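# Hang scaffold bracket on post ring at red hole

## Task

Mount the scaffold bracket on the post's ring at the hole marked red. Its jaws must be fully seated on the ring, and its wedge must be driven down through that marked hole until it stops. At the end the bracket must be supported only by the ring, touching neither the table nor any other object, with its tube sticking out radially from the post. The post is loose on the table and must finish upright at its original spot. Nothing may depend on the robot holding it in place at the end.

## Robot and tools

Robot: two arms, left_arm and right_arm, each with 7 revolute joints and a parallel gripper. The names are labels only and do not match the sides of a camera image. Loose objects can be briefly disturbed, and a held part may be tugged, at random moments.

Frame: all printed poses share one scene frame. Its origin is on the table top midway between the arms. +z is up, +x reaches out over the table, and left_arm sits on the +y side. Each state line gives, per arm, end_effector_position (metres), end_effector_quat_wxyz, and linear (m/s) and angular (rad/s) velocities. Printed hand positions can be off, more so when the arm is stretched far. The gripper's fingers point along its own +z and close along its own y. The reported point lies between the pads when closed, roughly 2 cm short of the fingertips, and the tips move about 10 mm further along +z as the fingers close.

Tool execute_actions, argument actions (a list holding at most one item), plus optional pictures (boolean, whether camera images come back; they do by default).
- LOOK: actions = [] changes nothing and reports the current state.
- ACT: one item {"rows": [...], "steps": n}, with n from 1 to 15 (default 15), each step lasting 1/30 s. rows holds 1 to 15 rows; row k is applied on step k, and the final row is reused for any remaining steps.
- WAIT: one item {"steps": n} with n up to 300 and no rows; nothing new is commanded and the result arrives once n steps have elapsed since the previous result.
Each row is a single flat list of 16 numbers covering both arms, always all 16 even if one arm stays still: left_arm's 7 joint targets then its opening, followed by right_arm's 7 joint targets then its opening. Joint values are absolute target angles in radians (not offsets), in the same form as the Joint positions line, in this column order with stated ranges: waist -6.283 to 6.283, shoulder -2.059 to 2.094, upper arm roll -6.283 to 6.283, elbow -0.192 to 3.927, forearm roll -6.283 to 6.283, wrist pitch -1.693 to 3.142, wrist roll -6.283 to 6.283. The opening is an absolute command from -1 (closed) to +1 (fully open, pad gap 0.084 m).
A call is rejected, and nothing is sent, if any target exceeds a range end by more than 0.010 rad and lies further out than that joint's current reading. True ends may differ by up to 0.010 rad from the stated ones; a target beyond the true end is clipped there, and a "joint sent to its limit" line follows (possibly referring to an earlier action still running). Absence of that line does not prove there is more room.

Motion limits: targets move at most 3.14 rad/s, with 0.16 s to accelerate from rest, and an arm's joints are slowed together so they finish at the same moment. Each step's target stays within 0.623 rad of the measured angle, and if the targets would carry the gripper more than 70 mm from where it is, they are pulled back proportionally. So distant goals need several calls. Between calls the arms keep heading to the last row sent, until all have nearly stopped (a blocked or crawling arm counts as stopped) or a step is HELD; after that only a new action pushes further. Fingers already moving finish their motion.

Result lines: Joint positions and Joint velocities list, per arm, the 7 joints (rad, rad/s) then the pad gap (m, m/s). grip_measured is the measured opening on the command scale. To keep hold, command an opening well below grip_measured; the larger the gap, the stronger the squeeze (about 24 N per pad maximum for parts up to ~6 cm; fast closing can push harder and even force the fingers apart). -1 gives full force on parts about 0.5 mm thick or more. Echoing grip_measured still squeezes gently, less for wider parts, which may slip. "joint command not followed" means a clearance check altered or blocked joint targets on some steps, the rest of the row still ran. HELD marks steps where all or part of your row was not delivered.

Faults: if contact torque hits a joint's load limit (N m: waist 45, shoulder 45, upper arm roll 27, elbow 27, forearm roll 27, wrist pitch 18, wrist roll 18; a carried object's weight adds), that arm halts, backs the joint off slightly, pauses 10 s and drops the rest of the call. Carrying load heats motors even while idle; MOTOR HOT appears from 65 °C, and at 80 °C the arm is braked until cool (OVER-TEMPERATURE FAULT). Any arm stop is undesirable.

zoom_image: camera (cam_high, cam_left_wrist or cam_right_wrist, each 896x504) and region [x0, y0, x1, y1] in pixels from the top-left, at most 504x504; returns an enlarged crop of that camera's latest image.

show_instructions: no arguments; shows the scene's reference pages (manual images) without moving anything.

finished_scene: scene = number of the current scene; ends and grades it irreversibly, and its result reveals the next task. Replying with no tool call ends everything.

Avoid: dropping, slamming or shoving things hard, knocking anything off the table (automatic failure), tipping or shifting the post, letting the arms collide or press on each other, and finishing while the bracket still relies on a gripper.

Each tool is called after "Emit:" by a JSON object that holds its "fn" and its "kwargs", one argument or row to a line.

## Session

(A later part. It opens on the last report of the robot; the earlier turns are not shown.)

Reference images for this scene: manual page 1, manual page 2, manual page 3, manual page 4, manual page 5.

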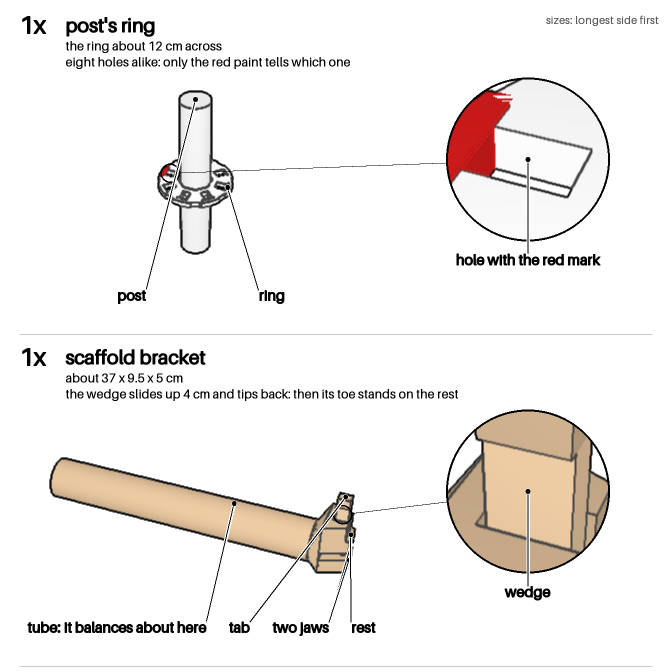

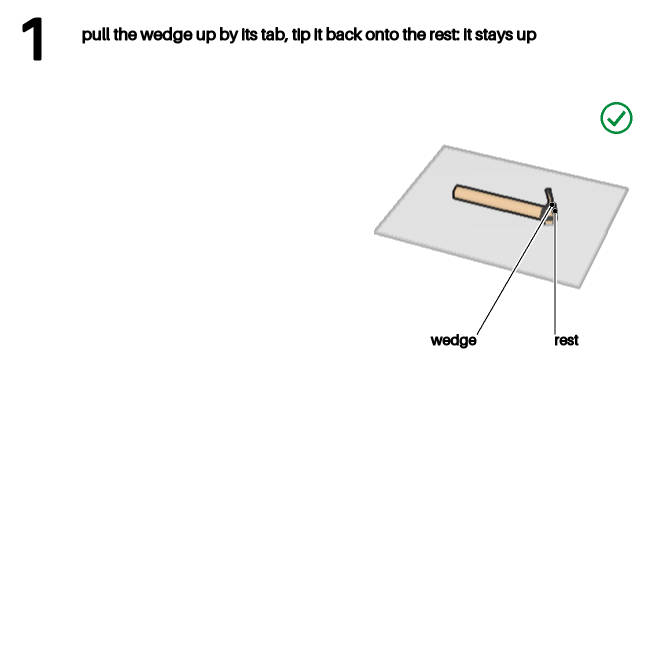

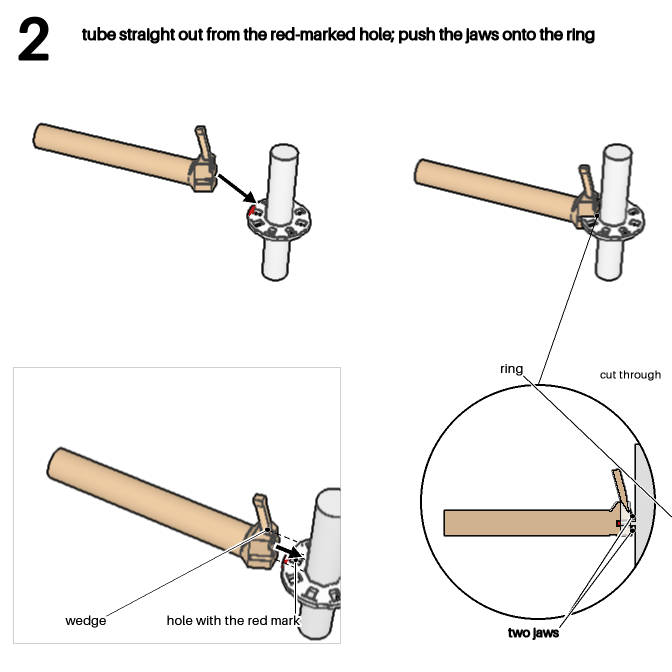

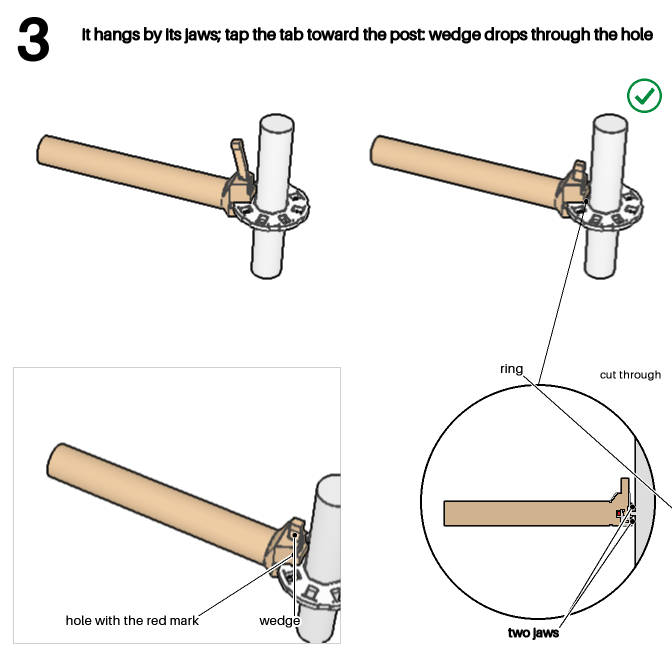

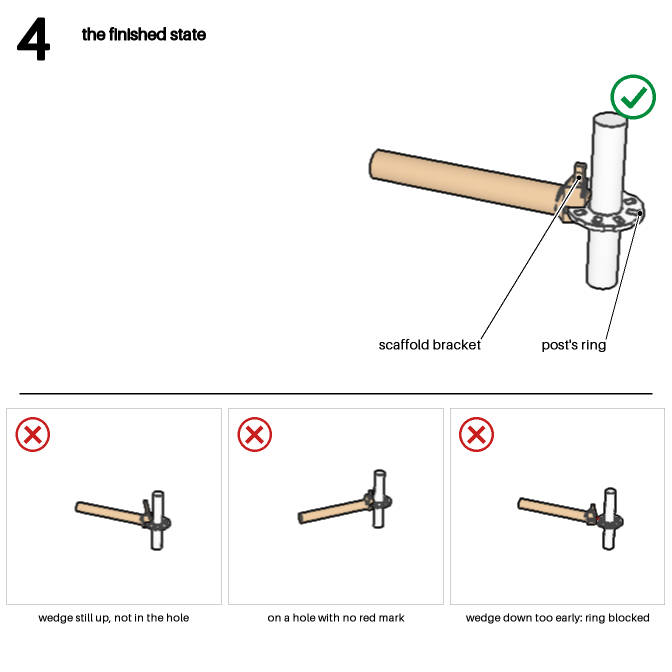

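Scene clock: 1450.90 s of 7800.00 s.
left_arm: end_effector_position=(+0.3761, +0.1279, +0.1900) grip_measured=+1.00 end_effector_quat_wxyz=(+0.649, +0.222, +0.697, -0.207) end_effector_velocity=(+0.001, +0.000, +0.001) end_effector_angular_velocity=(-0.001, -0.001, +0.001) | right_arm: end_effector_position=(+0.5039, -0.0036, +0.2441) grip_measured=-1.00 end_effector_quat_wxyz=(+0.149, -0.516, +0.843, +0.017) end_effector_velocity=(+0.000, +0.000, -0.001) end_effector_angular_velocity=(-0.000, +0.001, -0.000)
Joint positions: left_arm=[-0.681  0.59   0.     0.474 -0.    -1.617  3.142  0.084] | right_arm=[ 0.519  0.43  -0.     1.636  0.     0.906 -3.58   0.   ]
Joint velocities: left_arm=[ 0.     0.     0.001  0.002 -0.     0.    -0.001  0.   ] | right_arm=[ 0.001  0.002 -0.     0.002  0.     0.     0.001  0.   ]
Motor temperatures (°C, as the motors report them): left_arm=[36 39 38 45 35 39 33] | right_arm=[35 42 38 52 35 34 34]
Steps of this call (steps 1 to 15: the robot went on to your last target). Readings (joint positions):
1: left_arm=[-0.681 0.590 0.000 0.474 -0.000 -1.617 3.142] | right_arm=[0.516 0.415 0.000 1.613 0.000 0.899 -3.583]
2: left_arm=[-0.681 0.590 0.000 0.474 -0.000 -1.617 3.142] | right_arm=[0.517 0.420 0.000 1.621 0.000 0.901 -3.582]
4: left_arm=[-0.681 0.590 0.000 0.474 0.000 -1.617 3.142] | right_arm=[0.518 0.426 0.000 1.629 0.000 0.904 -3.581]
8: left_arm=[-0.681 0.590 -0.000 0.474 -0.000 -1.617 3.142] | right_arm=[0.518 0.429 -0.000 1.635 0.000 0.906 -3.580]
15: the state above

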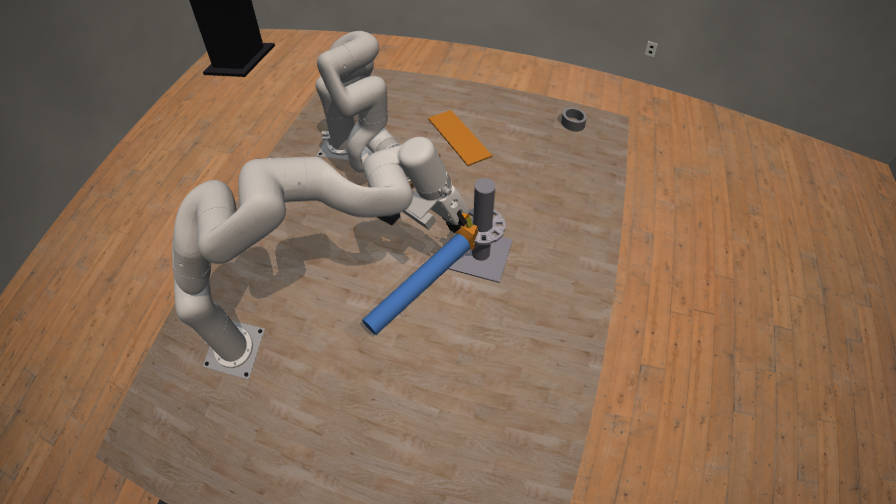

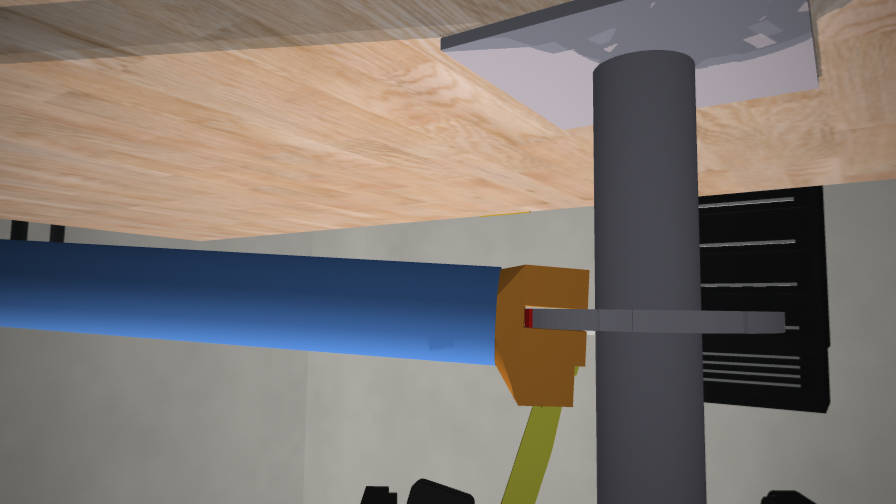

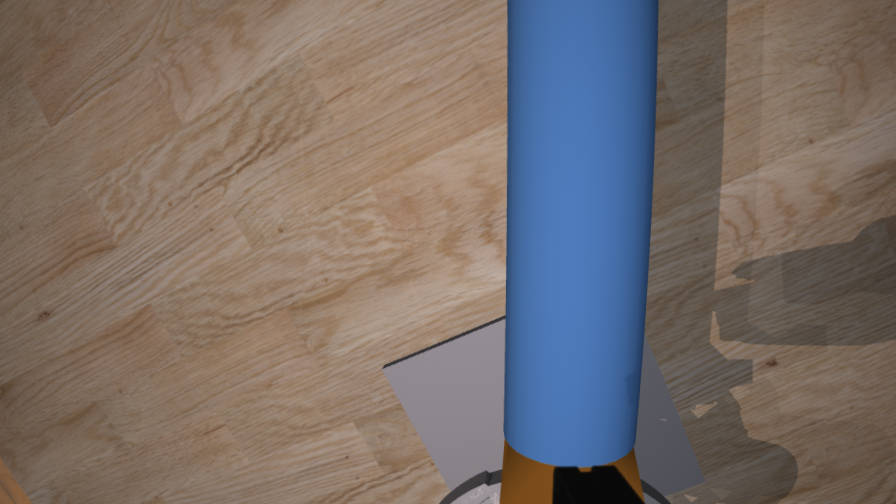

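Emit:
{"fn": "execute_actions", "kwargs": {
  "actions": [
    {"rows": [[-0.681,0.5904,0,0.4736,0,-1.6168,3.1416,1,0.5190,0.4321,0,1.6397,0,0.9076,-3.5792,-1],[-0.681,0.5904,0,0.4736,0,-1.6168,3.1416,1,0.5199,0.4371,0,1.6473,0,0.9102,-3.5783,-1],[-0.681,0.5904,0,0.4736,0,-1.6168,3.1416,1,0.5210,0.4435,0,1.6570,0,0.9135,-3.5772,-1],[-0.681,0.5904,0,0.4736,0,-1.6168,3.1416,1,0.5223,0.4508,0,1.6681,0,0.9173,-3.5759,-1],[-0.681,0.5904,0,0.4736,0,-1.6168,3.1416,1,0.5236,0.4581,0,1.6793,0,0.9211,-3.5746,-1],[-0.681,0.5904,0,0.4736,0,-1.6168,3.1416,1,0.5248,0.4654,0,1.6904,0,0.9249,-3.5734,-1],[-0.681,0.5904,0,0.4736,0,-1.6168,3.1416,1,0.5260,0.4718,0,1.7001,0,0.9283,-3.5722,-1],[-0.681,0.5904,0,0.4736,0,-1.6168,3.1416,1,0.5271,0.4782,0,1.7098,0,0.9316,-3.5711,-1],[-0.681,0.5904,0,0.4736,0,-1.6168,3.1416,1,0.5282,0.4846,0,1.7195,0,0.9349,-3.5700,-1],[-0.681,0.5904,0,0.4736,0,-1.6168,3.1416,1,0.5293,0.4910,0,1.7293,0,0.9382,-3.5689,-1],[-0.681,0.5904,0,0.4736,0,-1.6168,3.1416,1,0.5304,0.4974,0,1.7390,0,0.9416,-3.5678,-1],[-0.681,0.5904,0,0.4736,0,-1.6168,3.1416,1,0.5316,0.5038,0,1.7487,0,0.9449,-3.5666,-1],[-0.681,0.5904,0,0.4736,0,-1.6168,3.1416,1,0.5327,0.5102,0,1.7584,0,0.9482,-3.5655,-1],[-0.681,0.5904,0,0.4736,0,-1.6168,3.1416,1,0.5338,0.5166,0,1.7682,0,0.9515,-3.5644,-1],[-0.681,0.5904,0,0.4736,0,-1.6168,3.1416,1,0.5346,0.5212,0,1.7751,0,0.9539,-3.5636,-1]], "steps": 15}
  ],
  "pictures": false
}}

Emit:
{"fn": "execute_actions", "kwargs": {
  "actions": [
    {"steps": 18}
  ]
}}

Scene clock: 1467.57 s of 7800.00 s.
left_arm: end_effector_position=(+0.3761, +0.1279, +0.1900) grip_measured=+1.00 end_effector_quat_wxyz=(+0.649, +0.222, +0.697, -0.207) end_effector_velocity=(+0.000, -0.000, +0.000) end_effector_angular_velocity=(-0.001, -0.000, -0.000) | right_arm: end_effector_position=(+0.5132, +0.0145, +0.2441) grip_measured=-1.00 end_effector_quat_wxyz=(+0.148, -0.516, +0.843, +0.018) end_effector_velocity=(+0.024, +0.047, +0.000) end_effector_angular_velocity=(+0.010, +0.003, -0.000)
Joint positions: left_arm=[-0.681  0.59   0.     0.474  0.    -1.617  3.142  0.084] | right_arm=[ 0.531  0.501 -0.     1.744 -0.     0.943 -3.567  0.   ]
Joint velocities: left_arm=[-0.    -0.    -0.     0.001 -0.    -0.    -0.001 -0.   ] | right_arm=[ 0.032  0.188 -0.001  0.287 -0.     0.096  0.034  0.   ]
Motor temperatures (°C, as the motors report them): left_arm=[36 39 38 45 35 39 33] | right_arm=[35 42 38 53 35 34 34]
Steps of this call (steps 1 to 15: the robot went on to your last target; steps 16 to 90: nothing new was sent; then 13.17 s passed at rest; steps 91 to 105: all 15 steps of this action). Readings (joint positions):
91: left_arm=[-0.681 0.590 0.000 0.474 0.000 -1.617 3.142] | right_arm=[0.519 0.430 -0.000 1.636 -0.000 0.906 -3.580]
92: left_arm=[-0.681 0.590 0.000 0.474 -0.000 -1.617 3.142] | right_arm=[0.519 0.430 -0.000 1.637 -0.000 0.907 -3.579]
94: left_arm=[-0.681 0.590 -0.000 0.474 -0.000 -1.617 3.142] | right_arm=[0.519 0.435 -0.000 1.644 -0.000 0.909 -3.579]
98: left_arm=[-0.681 0.590 0.000 0.474 0.000 -1.617 3.142] | right_arm=[0.523 0.456 -0.000 1.677 -0.000 0.920 -3.575]
105: the state above

Scene clock: 1468.17 s of 7800.00 s.
left_arm: end_effector_position=(+0.3761, +0.1279, +0.1900) grip_measured=+1.00 end_effector_quat_wxyz=(+0.649, +0.222, +0.697, -0.207) end_effector_velocity=(-0.000, +0.000, -0.000) end_effector_angular_velocity=(+0.001, +0.000, +0.000) | right_arm: end_effector_position=(+0.5156, +0.0195, +0.2441) grip_measured=-1.00 end_effector_quat_wxyz=(+0.148, -0.516, +0.843, +0.019) end_effector_velocity=(+0.000, -0.000, -0.001) end_effector_angular_velocity=(-0.001, +0.001, +0.000)
Joint positions: left_arm=[-0.681  0.59  -0.     0.474  0.    -1.617  3.142  0.084] | right_arm=[ 0.535  0.521 -0.     1.775  0.     0.954 -3.564  0.   ]
Joint velocities: left_arm=[-0.     0.     0.001 -0.001  0.     0.     0.     0.   ] | right_arm=[-0.     0.001 -0.     0.001  0.     0.    -0.001  0.   ]
Motor temperatures (°C, as the motors report them): left_arm=[36 39 38 45 35 39 33] | right_arm=[35 42 38 53 35 34 34]
Steps of this call (steps 1 to 18: the robot went on to your last target). Readings (joint positions):
1: left_arm=[-0.681 0.590 0.000 0.474 -0.000 -1.617 3.142] | right_arm=[0.532 0.507 -0.000 1.754 -0.000 0.947 -3.566]
2: left_arm=[-0.681 0.590 -0.000 0.474 0.000 -1.617 3.142] | right_arm=[0.533 0.512 0.000 1.761 -0.000 0.949 -3.565]
4: left_arm=[-0.681 0.590 0.000 0.474 0.000 -1.617 3.142] | right_arm=[0.534 0.517 0.000 1.768 0.000 0.952 -3.564]
8: left_arm=[-0.681 0.590 -0.000 0.474 0.000 -1.617 3.142] | right_arm=[0.534 0.520 -0.000 1.774 0.000 0.953 -3.564]
18: the state above

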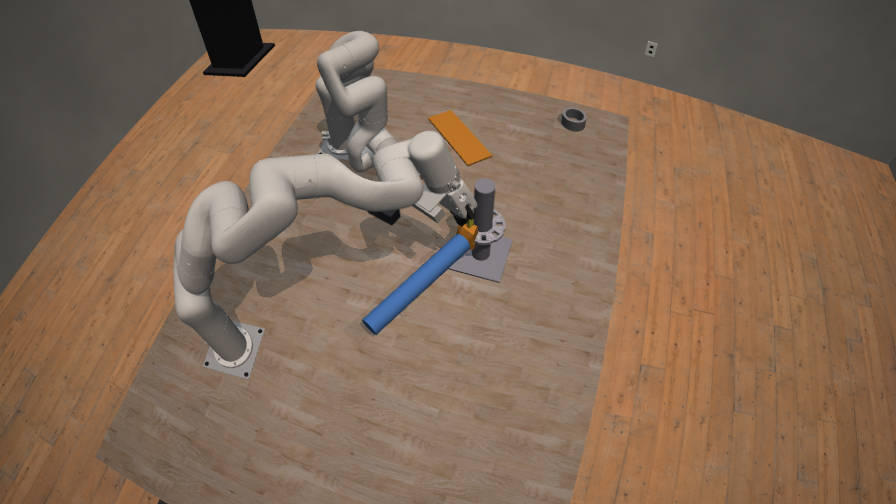

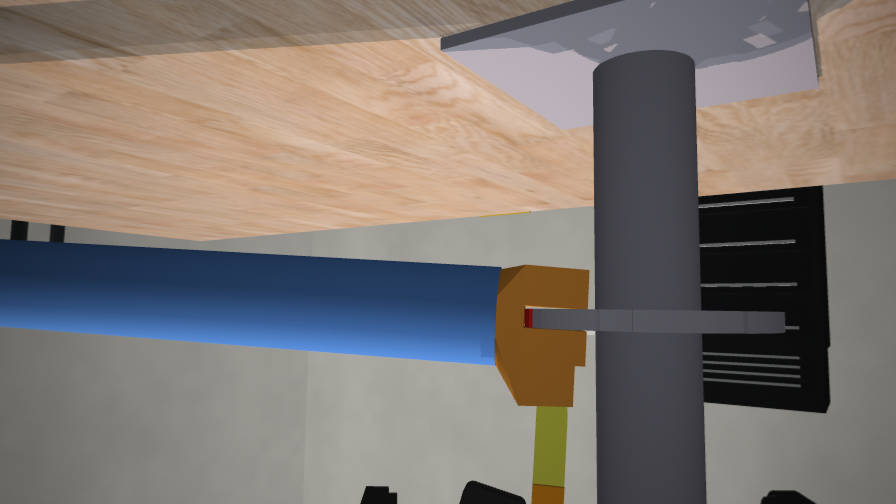

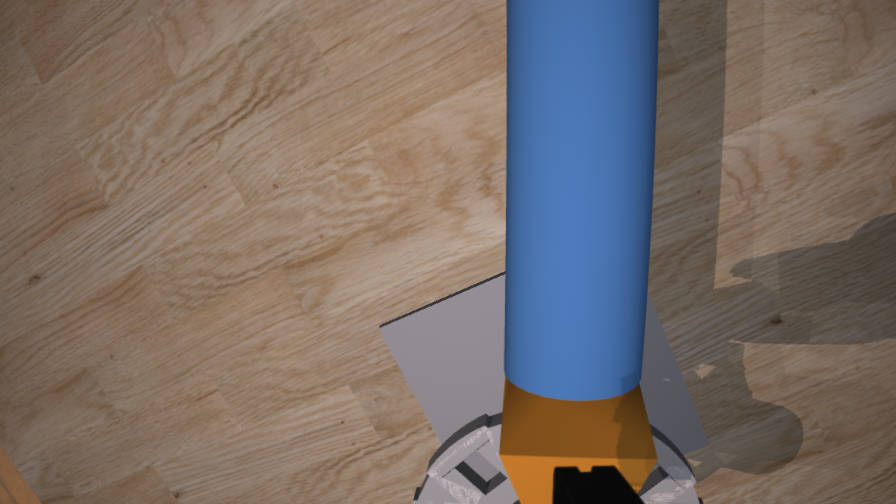

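Emit:
{"fn": "zoom_image", "kwargs": {
  "camera": "cam_right_wrist",
  "region": [400, 340, 740, 504]
}}

Region (400, 340, 740, 504) of cam_right_wrist's 896x504 image, scaled by 1.482, with more detail than that image has; it fills the top 243 rows of this view, and the rest is white.

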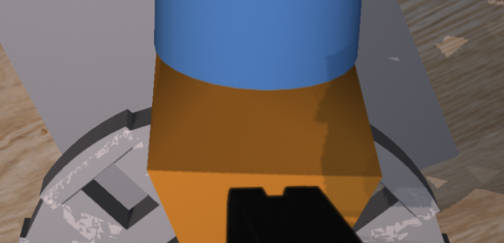

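Emit:
{"fn": "execute_actions", "kwargs": {
  "actions": [
    {"rows": [[-0.681,0.5904,0,0.4736,0,-1.6168,3.1416,1,0.5346,0.5210,0,1.7781,0,0.9571,-3.5636,-1],[-0.681,0.5904,0,0.4736,0,-1.6168,3.1416,1,0.5346,0.5205,0,1.7862,0,0.9657,-3.5636,-1],[-0.681,0.5904,0,0.4736,0,-1.6168,3.1416,1,0.5346,0.5198,0,1.7982,0,0.9784,-3.5636,-1],[-0.681,0.5904,0,0.4736,0,-1.6168,3.1416,1,0.5346,0.5189,0,1.8127,0,0.9938,-3.5636,-1],[-0.681,0.5904,0,0.4736,0,-1.6168,3.1416,1,0.5346,0.5180,0,1.8285,0,1.0106,-3.5636,-1],[-0.681,0.5904,0,0.4736,0,-1.6168,3.1416,1,0.5346,0.5170,0,1.8443,0,1.0273,-3.5636,-1],[-0.681,0.5904,0,0.4736,0,-1.6168,3.1416,1,0.5346,0.5161,0,1.8588,0,1.0427,-3.5636,-1],[-0.681,0.5904,0,0.4736,0,-1.6168,3.1416,1,0.5346,0.5154,0,1.8708,0,1.0554,-3.5636,-1],[-0.681,0.5904,0,0.4736,0,-1.6168,3.1416,1,0.5356,0.5169,0,1.8836,0,1.0665,-3.5626,-1],[-0.681,0.5904,0,0.4736,0,-1.6168,3.1416,1,0.5382,0.5230,0,1.8994,0,1.0764,-3.5600,-1],[-0.681,0.5904,0,0.4736,0,-1.6168,3.1416,1,0.5421,0.5320,0,1.9183,0,1.0863,-3.5561,-1],[-0.681,0.5904,0,0.4736,0,-1.6168,3.1416,1,0.5468,0.5429,0,1.9411,0,1.0983,-3.5514,-1],[-0.681,0.5904,0,0.4736,0,-1.6168,3.1416,1,0.5520,0.5547,0,1.9661,0,1.1114,-3.5462,-1],[-0.681,0.5904,0,0.4736,0,-1.6168,3.1416,1,0.5572,0.5665,0,1.9910,0,1.1244,-3.5410,-1],[-0.681,0.5904,0,0.4736,0,-1.6168,3.1416,1,0.5619,0.5774,0,2.0138,0,1.1364,-3.5363,-1]], "steps": 15}
  ],
  "pictures": false
}}

Emit:
{"fn": "execute_actions", "kwargs": {
  "actions": [
    {"rows": [[-0.681,0.5904,0,0.4736,0,-1.6168,3.1416,1,0.5658,0.5864,0,2.0327,0,1.1463,-3.5324,-1],[-0.681,0.5904,0,0.4736,0,-1.6168,3.1416,1,0.5684,0.5925,0,2.0455,0,1.1530,-3.5298,-1],[-0.681,0.5904,0,0.4736,0,-1.6168,3.1416,1,0.5694,0.5947,0,2.0502,0,1.1555,-3.5288,-1]], "steps": 15}
  ]
}}

Scene clock: 1517.03 s of 7800.00 s.
left_arm: end_effector_position=(+0.3761, +0.1279, +0.1900) grip_measured=+1.00 end_effector_quat_wxyz=(+0.649, +0.222, +0.697, -0.207) end_effector_velocity=(+0.000, -0.000, +0.000) end_effector_angular_velocity=(-0.001, -0.000, -0.001) | right_arm: end_effector_position=(+0.5159, +0.0287, +0.2900) grip_measured=-1.00 end_effector_quat_wxyz=(+0.149, -0.516, +0.843, +0.021) end_effector_velocity=(-0.019, +0.101, +0.042) end_effector_angular_velocity=(-0.005, +0.064, +0.020)
Joint positions: left_arm=[-0.681  0.59   0.     0.474 -0.    -1.617  3.142  0.084] | right_arm=[ 0.545  0.54  -0.001  1.934 -0.     1.091 -3.552  0.   ]
Joint velocities: left_arm=[-0.     0.    -0.     0.001  0.    -0.    -0.001  0.   ] | right_arm=[ 0.123  0.292  0.007  0.595 -0.001  0.355  0.115  0.   ]
Motor temperatures (°C, as the motors report them): left_arm=[36 39 38 45 35 39 33] | right_arm=[35 42 38 53 35 33 34]
Steps of this call (steps 1 to 15: the robot went on to your last target; steps 16 to 90: nothing new was sent; then 45.37 s passed at rest; steps 91 to 105: all 15 steps of this action). Readings (joint positions):
91: left_arm=[-0.681 0.590 0.000 0.474 -0.000 -1.617 3.142] | right_arm=[0.535 0.521 0.000 1.775 -0.000 0.954 -3.564]
92: left_arm=[-0.681 0.590 -0.000 0.474 0.000 -1.617 3.142] | right_arm=[0.535 0.521 -0.000 1.776 -0.000 0.955 -3.564]
94: left_arm=[-0.681 0.590 0.000 0.474 -0.000 -1.617 3.142] | right_arm=[0.535 0.522 0.000 1.782 -0.000 0.963 -3.564]
98: left_arm=[-0.681 0.590 -0.000 0.474 -0.000 -1.617 3.142] | right_arm=[0.535 0.519 0.000 1.824 -0.000 1.007 -3.564]
105: the state above

Scene clock: 1517.53 s of 7800.00 s.
left_arm: end_effector_position=(+0.3761, +0.1279, +0.1900) grip_measured=+1.00 end_effector_quat_wxyz=(+0.649, +0.222, +0.697, -0.207) end_effector_velocity=(-0.000, -0.000, +0.000) end_effector_angular_velocity=(+0.000, -0.000, -0.000) | right_arm: end_effector_position=(+0.5125, +0.0478, +0.2999) grip_measured=-1.00 end_effector_quat_wxyz=(+0.147, -0.516, +0.843, +0.024) end_effector_velocity=(-0.002, +0.004, +0.002) end_effector_angular_velocity=(+0.003, +0.000, +0.005)
Joint positions: left_arm=[-0.681  0.59  -0.     0.474  0.    -1.617  3.142  0.084] | right_arm=[ 0.569  0.594 -0.     2.049 -0.     1.155 -3.529  0.   ]
Joint velocities: left_arm=[-0.  0. -0.  0. -0. -0.  0. -0.] | right_arm=[0.003 0.002 0.004 0.007 0.    0.003 0.001 0.   ]
Motor temperatures (°C, as the motors report them): left_arm=[36 39 38 45 35 39 33] | right_arm=[35 42 38 53 35 33 34]
Steps of this call (steps 1 to 15: all 15 steps of this action). Readings (joint positions):
1: left_arm=[-0.681 0.590 -0.000 0.474 0.000 -1.617 3.142] | right_arm=[0.550 0.550 -0.000 1.954 -0.000 1.103 -3.548]
2: left_arm=[-0.681 0.590 0.000 0.474 0.000 -1.617 3.142] | right_arm=[0.554 0.561 0.000 1.975 -0.000 1.115 -3.544]
4: left_arm=[-0.681 0.590 -0.000 0.474 -0.000 -1.617 3.142] | right_arm=[0.563 0.579 0.001 2.013 0.000 1.135 -3.536]
8: left_arm=[-0.681 0.590 -0.000 0.474 -0.000 -1.617 3.142] | right_arm=[0.569 0.592 0.001 2.042 0.000 1.151 -3.530]
15: the state above

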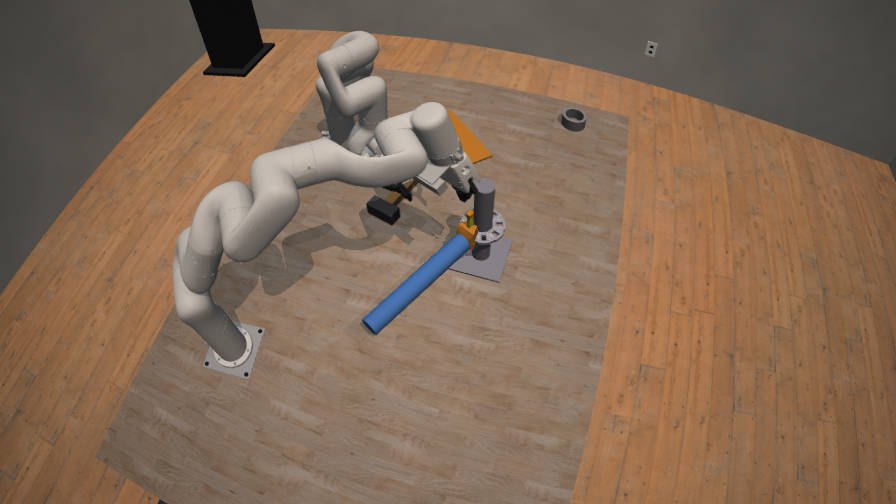

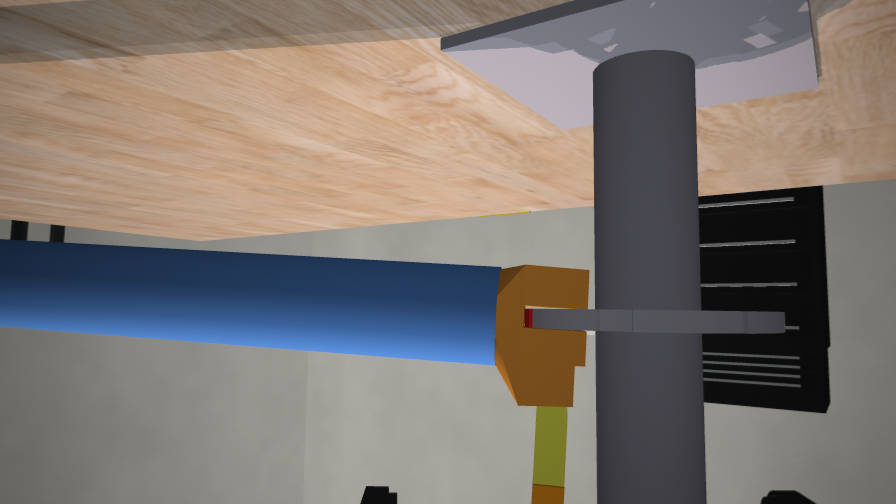

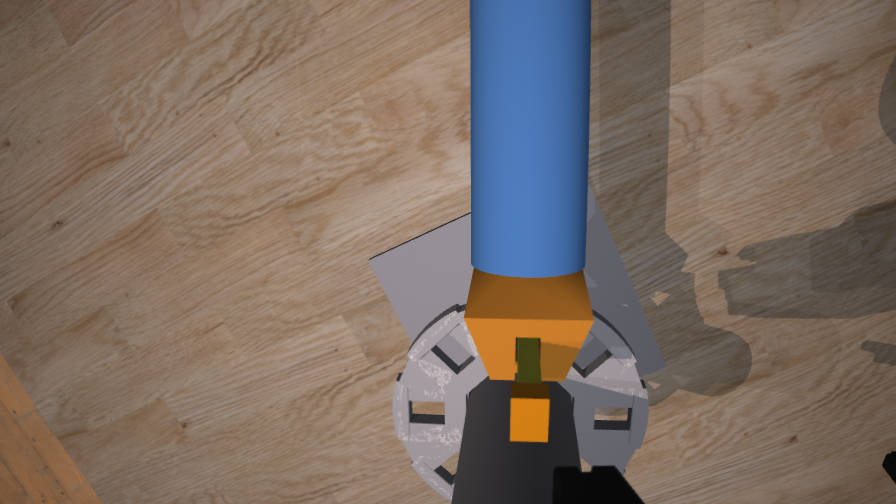

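Emit:
{"fn": "zoom_image", "kwargs": {
  "camera": "cam_right_wrist",
  "region": [380, 250, 670, 504]
}}

Region (380, 250, 670, 504) of cam_right_wrist's 896x504 image, scaled by 1.738, with more detail than that image has; it fills the top 441 rows of this view, and the rest is white.

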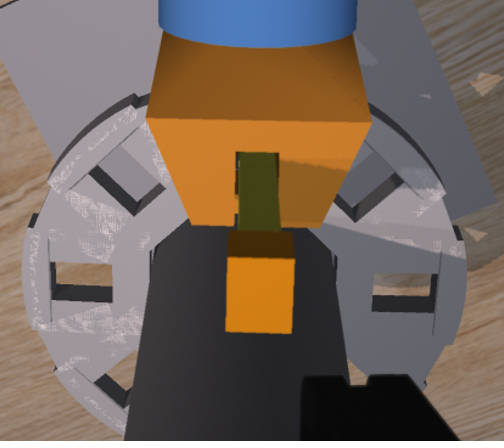

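Emit:
{"fn": "zoom_image", "kwargs": {
  "camera": "cam_right_wrist",
  "region": [390, 300, 530, 440]
}}

Emit:
{"fn": "zoom_image", "kwargs": {
  "camera": "cam_right_wrist",
  "region": [515, 300, 655, 440]
}}

Region (390, 300, 530, 440) of cam_right_wrist's 896x504 image, scaled by 3.600, with more detail than that image has.

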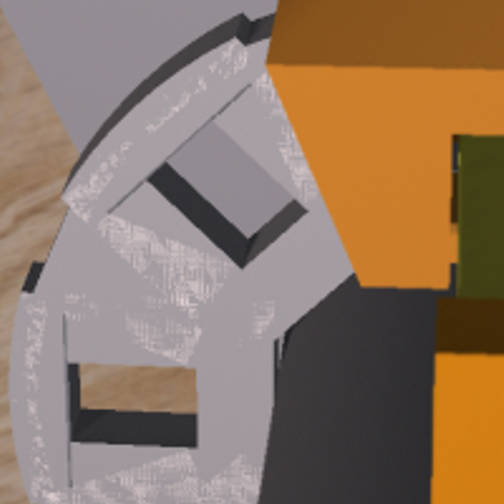

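Region (515, 300, 655, 440) of cam_right_wrist's 896x504 image, scaled by 3.600, with more detail than that image has.

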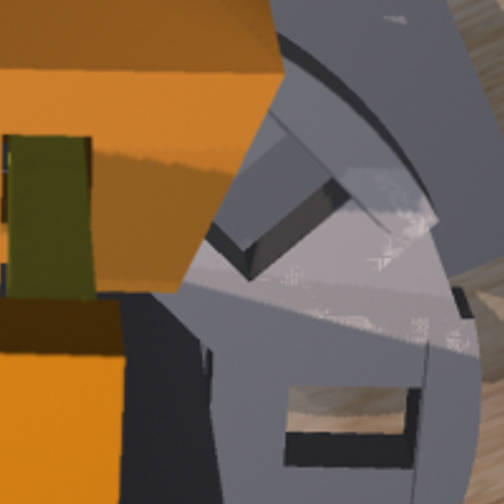

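Emit:
{"fn": "execute_actions", "kwargs": {
  "actions": [
    {"rows": [[-0.681,0.5904,0,0.4736,0,-1.6168,3.1416,1,0.5685,0.5914,0,2.0431,0,1.1518,-3.5297,-1],[-0.681,0.5904,0,0.4736,0,-1.6168,3.1416,1,0.5660,0.5820,0,2.0232,0,1.1412,-3.5322,-1],[-0.681,0.5904,0,0.4736,0,-1.6168,3.1416,1,0.5620,0.5674,0,1.9924,0,1.1250,-3.5362,-1],[-0.681,0.5904,0,0.4736,0,-1.6168,3.1416,1,0.5570,0.5487,0,1.9528,0,1.1041,-3.5412,-1],[-0.681,0.5904,0,0.4736,0,-1.6168,3.1416,1,0.5510,0.5267,0,1.9062,0,1.0794,-3.5472,-1],[-0.681,0.5904,0,0.4736,0,-1.6168,3.1416,1,0.5445,0.5024,0,1.8547,0,1.0523,-3.5537,-1],[-0.681,0.5904,0,0.4736,0,-1.6168,3.1416,1,0.5375,0.4767,0,1.8002,0,1.0235,-3.5607,-0.8],[-0.681,0.5904,0,0.4736,0,-1.6168,3.1416,1,0.5305,0.4506,0,1.7448,0,0.9942,-3.5677,-0.6],[-0.681,0.5904,0,0.4736,0,-1.6168,3.1416,1,0.5235,0.4249,0,1.6903,0,0.9654,-3.5747,-0.4],[-0.681,0.5904,0,0.4736,0,-1.6168,3.1416,1,0.5170,0.4006,0,1.6388,0,0.9383,-3.5812,-0.2],[-0.681,0.5904,0,0.4736,0,-1.6168,3.1416,1,0.5110,0.3786,0,1.5922,0,0.9136,-3.5872,0],[-0.681,0.5904,0,0.4736,0,-1.6168,3.1416,1,0.5060,0.3599,0,1.5526,0,0.8927,-3.5922,0.2],[-0.681,0.5904,0,0.4736,0,-1.6168,3.1416,1,0.5020,0.3453,0,1.5218,0,0.8765,-3.5962,0.4],[-0.681,0.5904,0,0.4736,0,-1.6168,3.1416,1,0.4995,0.3359,0,1.5019,0,0.8659,-3.5987,0.6],[-0.681,0.5904,0,0.4736,0,-1.6168,3.1416,1,0.4986,0.3326,0,1.4948,0,0.8622,-3.5996,0.7]], "steps": 15}
  ],
  "pictures": false
}}

Emit:
{"fn": "execute_actions", "kwargs": {
  "actions": [
    {"rows": [[-0.681,0.5904,0,0.4736,0,-1.6168,3.1416,1,0.4981,0.3344,0,1.4944,0.0009,0.8625,-3.6006,0.7],[-0.681,0.5904,0,0.4736,0,-1.6168,3.1416,1,0.4968,0.3396,0,1.4933,0.0033,0.8633,-3.6036,0.7],[-0.681,0.5904,0,0.4736,0,-1.6168,3.1416,1,0.4947,0.3476,0,1.4915,0.0071,0.8646,-3.6081,0.7],[-0.681,0.5904,0,0.4736,0,-1.6168,3.1416,1,0.4920,0.3579,0,1.4892,0.0119,0.8663,-3.6140,0.7],[-0.681,0.5904,0,0.4736,0,-1.6168,3.1416,1,0.4888,0.3700,0,1.4866,0.0176,0.8683,-3.6208,0.7],[-0.681,0.5904,0,0.4736,0,-1.6168,3.1416,1,0.4853,0.3834,0,1.4836,0.0239,0.8704,-3.6284,0.7],[-0.681,0.5904,0,0.4736,0,-1.6168,3.1416,1,0.4816,0.3976,0,1.4805,0.0306,0.8727,-3.6365,0.7],[-0.681,0.5904,0,0.4736,0,-1.6168,3.1416,1,0.4778,0.4120,0,1.4773,0.0374,0.8751,-3.6446,0.7],[-0.681,0.5904,0,0.4736,0,-1.6168,3.1416,1,0.4741,0.4262,0,1.4742,0.0441,0.8774,-3.6527,0.7],[-0.681,0.5904,0,0.4736,0,-1.6168,3.1416,1,0.4706,0.4396,0,1.4712,0.0504,0.8795,-3.6603,0.7],[-0.681,0.5904,0,0.4736,0,-1.6168,3.1416,1,0.4674,0.4517,0,1.4686,0.0561,0.8815,-3.6671,0.7],[-0.681,0.5904,0,0.4736,0,-1.6168,3.1416,1,0.4647,0.4620,0,1.4663,0.0609,0.8832,-3.6730,0.7],[-0.681,0.5904,0,0.4736,0,-1.6168,3.1416,1,0.4626,0.4700,0,1.4645,0.0647,0.8845,-3.6775,0.7],[-0.681,0.5904,0,0.4736,0,-1.6168,3.1416,1,0.4613,0.4752,0,1.4634,0.0671,0.8853,-3.6805,0.7],[-0.681,0.5904,0,0.4736,0,-1.6168,3.1416,1,0.4608,0.4770,0,1.4630,0.0680,0.8856,-3.6815,0.7]], "steps": 15}
  ],
  "pictures": false
}}

Emit:
{"fn": "execute_actions", "kwargs": {
  "actions": [
    {"rows": [[-0.681,0.5904,0,0.4736,0,-1.6168,3.1416,1,0.4608,0.4770,0,1.4630,0.0680,0.8856,-3.6815,0.7],[-0.681,0.5904,0,0.4736,0,-1.6168,3.1416,1,0.4608,0.4770,0,1.4630,0.0680,0.8856,-3.6815,0.7],[-0.681,0.5904,0,0.4736,0,-1.6168,3.1416,1,0.4608,0.4770,0,1.4630,0.0680,0.8856,-3.6815,0.7],[-0.681,0.5904,0,0.4736,0,-1.6168,3.1416,1,0.4608,0.4770,0,1.4630,0.0680,0.8856,-3.6815,0.65],[-0.681,0.5904,0,0.4736,0,-1.6168,3.1416,1,0.4608,0.4770,0,1.4630,0.0680,0.8856,-3.6815,0.6],[-0.681,0.5904,0,0.4736,0,-1.6168,3.1416,1,0.4608,0.4770,0,1.4630,0.0680,0.8856,-3.6815,0.5],[-0.681,0.5904,0,0.4736,0,-1.6168,3.1416,1,0.4608,0.4770,0,1.4630,0.0680,0.8856,-3.6815,0.42],[-0.681,0.5904,0,0.4736,0,-1.6168,3.1416,1,0.4608,0.4770,0,1.4630,0.0680,0.8856,-3.6815,0.35],[-0.681,0.5904,0,0.4736,0,-1.6168,3.1416,1,0.4608,0.4770,0,1.4630,0.0680,0.8856,-3.6815,0.3],[-0.681,0.5904,0,0.4736,0,-1.6168,3.1416,1,0.4608,0.4770,0,1.4630,0.0680,0.8856,-3.6815,0.26],[-0.681,0.5904,0,0.4736,0,-1.6168,3.1416,1,0.4608,0.4770,0,1.4630,0.0680,0.8856,-3.6815,0.24]], "steps": 15}
  ]
}}

Scene clock: 1638.03 s of 7800.00 s.
left_arm: end_effector_position=(+0.3761, +0.1279, +0.1900) grip_measured=+1.00 end_effector_quat_wxyz=(+0.649, +0.222, +0.697, -0.207) end_effector_velocity=(+0.000, +0.001, -0.000) end_effector_angular_velocity=(+0.001, +0.000, +0.001) | right_arm: end_effector_position=(+0.4991, -0.0124, +0.2574) grip_measured=+0.31 end_effector_quat_wxyz=(+0.148, -0.516, +0.844, +0.016) end_effector_velocity=(-0.072, -0.194, -0.134) end_effector_angular_velocity=(-0.045, -0.019, -0.020)
Joint positions: left_arm=[-0.681  0.59   0.     0.474 -0.    -1.617  3.142  0.084] | right_arm=[ 0.513  0.39  -0.001  1.616 -0.     0.927 -3.584  0.057]
Joint velocities: left_arm=[ 0.     0.     0.001 -0.001 -0.    -0.     0.    -0.   ] | right_arm=[-0.162 -0.578 -0.005 -1.223 -0.001 -0.633 -0.155  0.194]
Motor temperatures (°C, as the motors report them): left_arm=[36 39 38 45 35 39 33] | right_arm=[35 42 38 53 35 33 34]
Steps of this call (steps 1 to 15: the robot went on to your last target; steps 16 to 90: nothing new was sent; then 117.00 s passed at rest; steps 91 to 105: all 15 steps of this action). Readings (joint positions):
91: left_arm=[-0.681 0.590 -0.000 0.474 0.000 -1.617 3.142] | right_arm=[0.569 0.595 0.000 2.050 -0.000 1.155 -3.529]
92: left_arm=[-0.681 0.590 -0.000 0.474 -0.000 -1.617 3.142] | right_arm=[0.569 0.594 0.000 2.048 0.000 1.154 -3.529]
94: left_arm=[-0.681 0.590 0.000 0.474 0.000 -1.617 3.142] | right_arm=[0.568 0.587 0.001 2.033 0.000 1.146 -3.531]
98: left_arm=[-0.681 0.590 0.000 0.474 -0.000 -1.617 3.142] | right_arm=[0.555 0.538 0.001 1.930 0.000 1.092 -3.544]
105: the state above

Scene clock: 1638.53 s of 7800.00 s.
left_arm: end_effector_position=(+0.3761, +0.1279, +0.1900) grip_measured=+1.00 end_effector_quat_wxyz=(+0.649, +0.222, +0.697, -0.207) end_effector_velocity=(-0.001, +0.000, -0.001) end_effector_angular_velocity=(+0.001, +0.002, -0.001) | right_arm: end_effector_position=(+0.4794, -0.0529, +0.1510) grip_measured=+0.70 end_effector_quat_wxyz=(+0.063, -0.522, +0.850, +0.026) end_effector_velocity=(-0.039, -0.060, -0.203) end_effector_angular_velocity=(-0.148, +0.360, +0.011)
Joint positions: left_arm=[-0.681  0.59  -0.     0.474  0.    -1.617  3.142  0.084] | right_arm=[ 0.467  0.456 -0.001  1.467  0.057  0.882 -3.668  0.073]
Joint velocities: left_arm=[ 0.    -0.    -0.001 -0.002  0.001  0.     0.     0.   ] | right_arm=[-0.071  0.271 -0.003 -0.074  0.123  0.042 -0.15  -0.   ]
Motor temperatures (°C, as the motors report them): left_arm=[36 39 38 45 35 39 33] | right_arm=[35 42 38 53 35 33 34]
Steps of this call (steps 1 to 15: all 15 steps of this action). Readings (joint positions):
1: left_arm=[-0.681 0.590 0.000 0.474 -0.000 -1.617 3.142] | right_arm=[0.508 0.372 -0.001 1.579 -0.000 0.908 -3.589]
2: left_arm=[-0.681 0.590 -0.000 0.474 -0.000 -1.617 3.142] | right_arm=[0.505 0.359 -0.001 1.550 0.000 0.894 -3.592]
4: left_arm=[-0.681 0.590 -0.000 0.474 -0.000 -1.617 3.142] | right_arm=[0.500 0.349 -0.001 1.520 0.003 0.878 -3.599]
8: left_arm=[-0.681 0.590 0.000 0.474 0.000 -1.617 3.142] | right_arm=[0.490 0.371 0.001 1.495 0.018 0.871 -3.620]
15: the state above

Scene clock: 1639.03 s of 7800.00 s.
left_arm: end_effector_position=(+0.3761, +0.1279, +0.1900) grip_measured=+1.00 end_effector_quat_wxyz=(+0.649, +0.222, +0.697, -0.207) end_effector_velocity=(+0.001, +0.001, +0.000) end_effector_angular_velocity=(-0.001, -0.001, +0.002) | right_arm: end_effector_position=(+0.4766, -0.0567, +0.1368) grip_measured=+0.23 end_effector_quat_wxyz=(+0.050, -0.523, +0.850, +0.029) end_effector_velocity=(-0.001, -0.001, -0.002) end_effector_angular_velocity=(-0.002, +0.004, -0.002)
Joint positions: left_arm=[-0.681  0.59  -0.     0.474  0.    -1.617  3.142  0.084] | right_arm=[ 0.461  0.477  0.     1.463  0.068  0.886 -3.681  0.054]
Joint velocities: left_arm=[ 0.001  0.     0.     0.001 -0.    -0.    -0.     0.   ] | right_arm=[-0.     0.003 -0.    -0.001  0.     0.     0.001 -0.   ]
Motor temperatures (°C, as the motors report them): left_arm=[36 39 38 45 35 39 33] | right_arm=[35 42 38 53 35 33 34]
Steps of this call (steps 1 to 15: all 15 steps of this action). Readings (joint positions):
1: left_arm=[-0.681 0.590 -0.000 0.474 -0.000 -1.617 3.142] | right_arm=[0.465 0.464 -0.001 1.465 0.060 0.884 -3.672]
2: left_arm=[-0.681 0.590 -0.000 0.474 -0.000 -1.617 3.142] | right_arm=[0.463 0.470 -0.001 1.463 0.063 0.884 -3.675]
4: left_arm=[-0.681 0.590 0.000 0.474 -0.000 -1.617 3.142] | right_arm=[0.462 0.474 -0.000 1.463 0.066 0.885 -3.679]
8: left_arm=[-0.681 0.590 -0.000 0.474 -0.000 -1.617 3.142] | right_arm=[0.461 0.475 0.000 1.465 0.067 0.885 -3.681]
15: the state above

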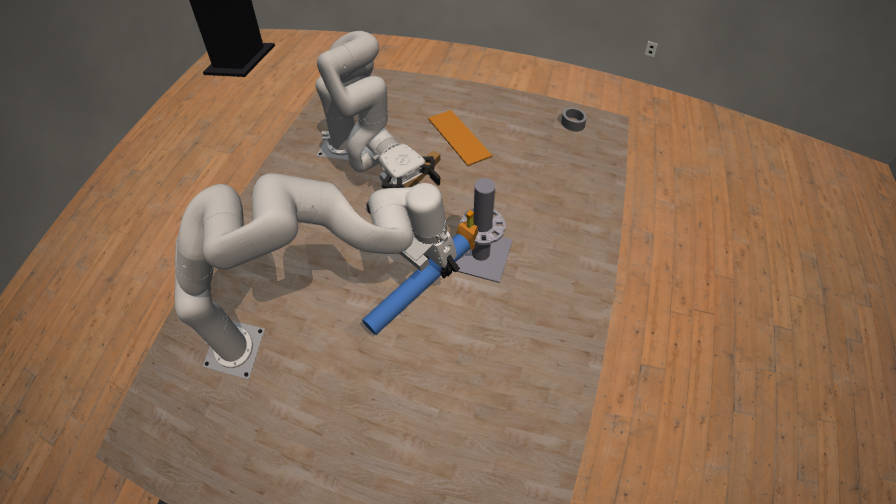

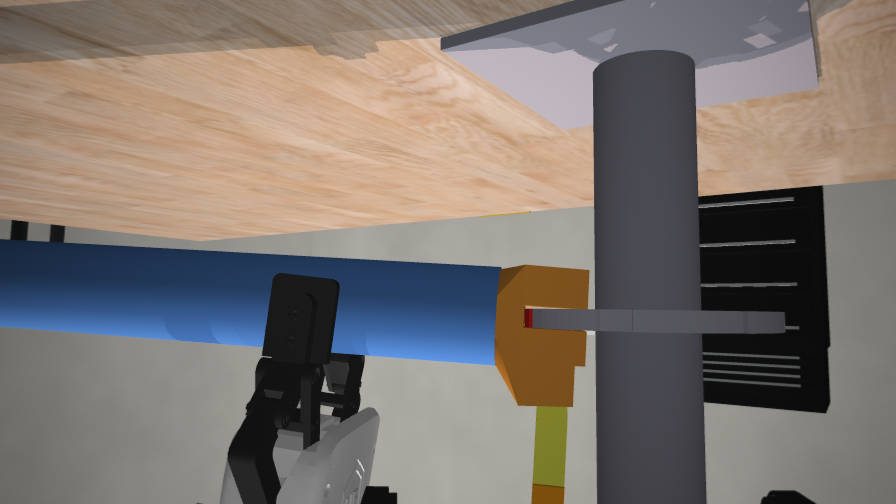

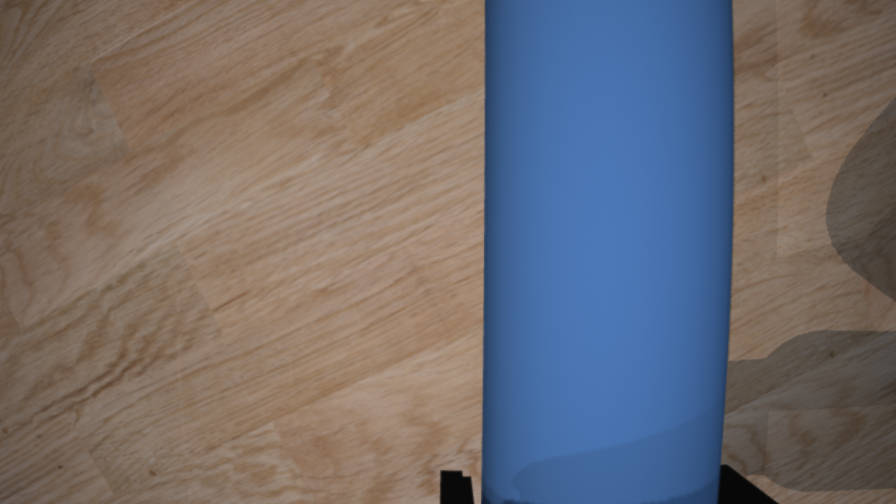

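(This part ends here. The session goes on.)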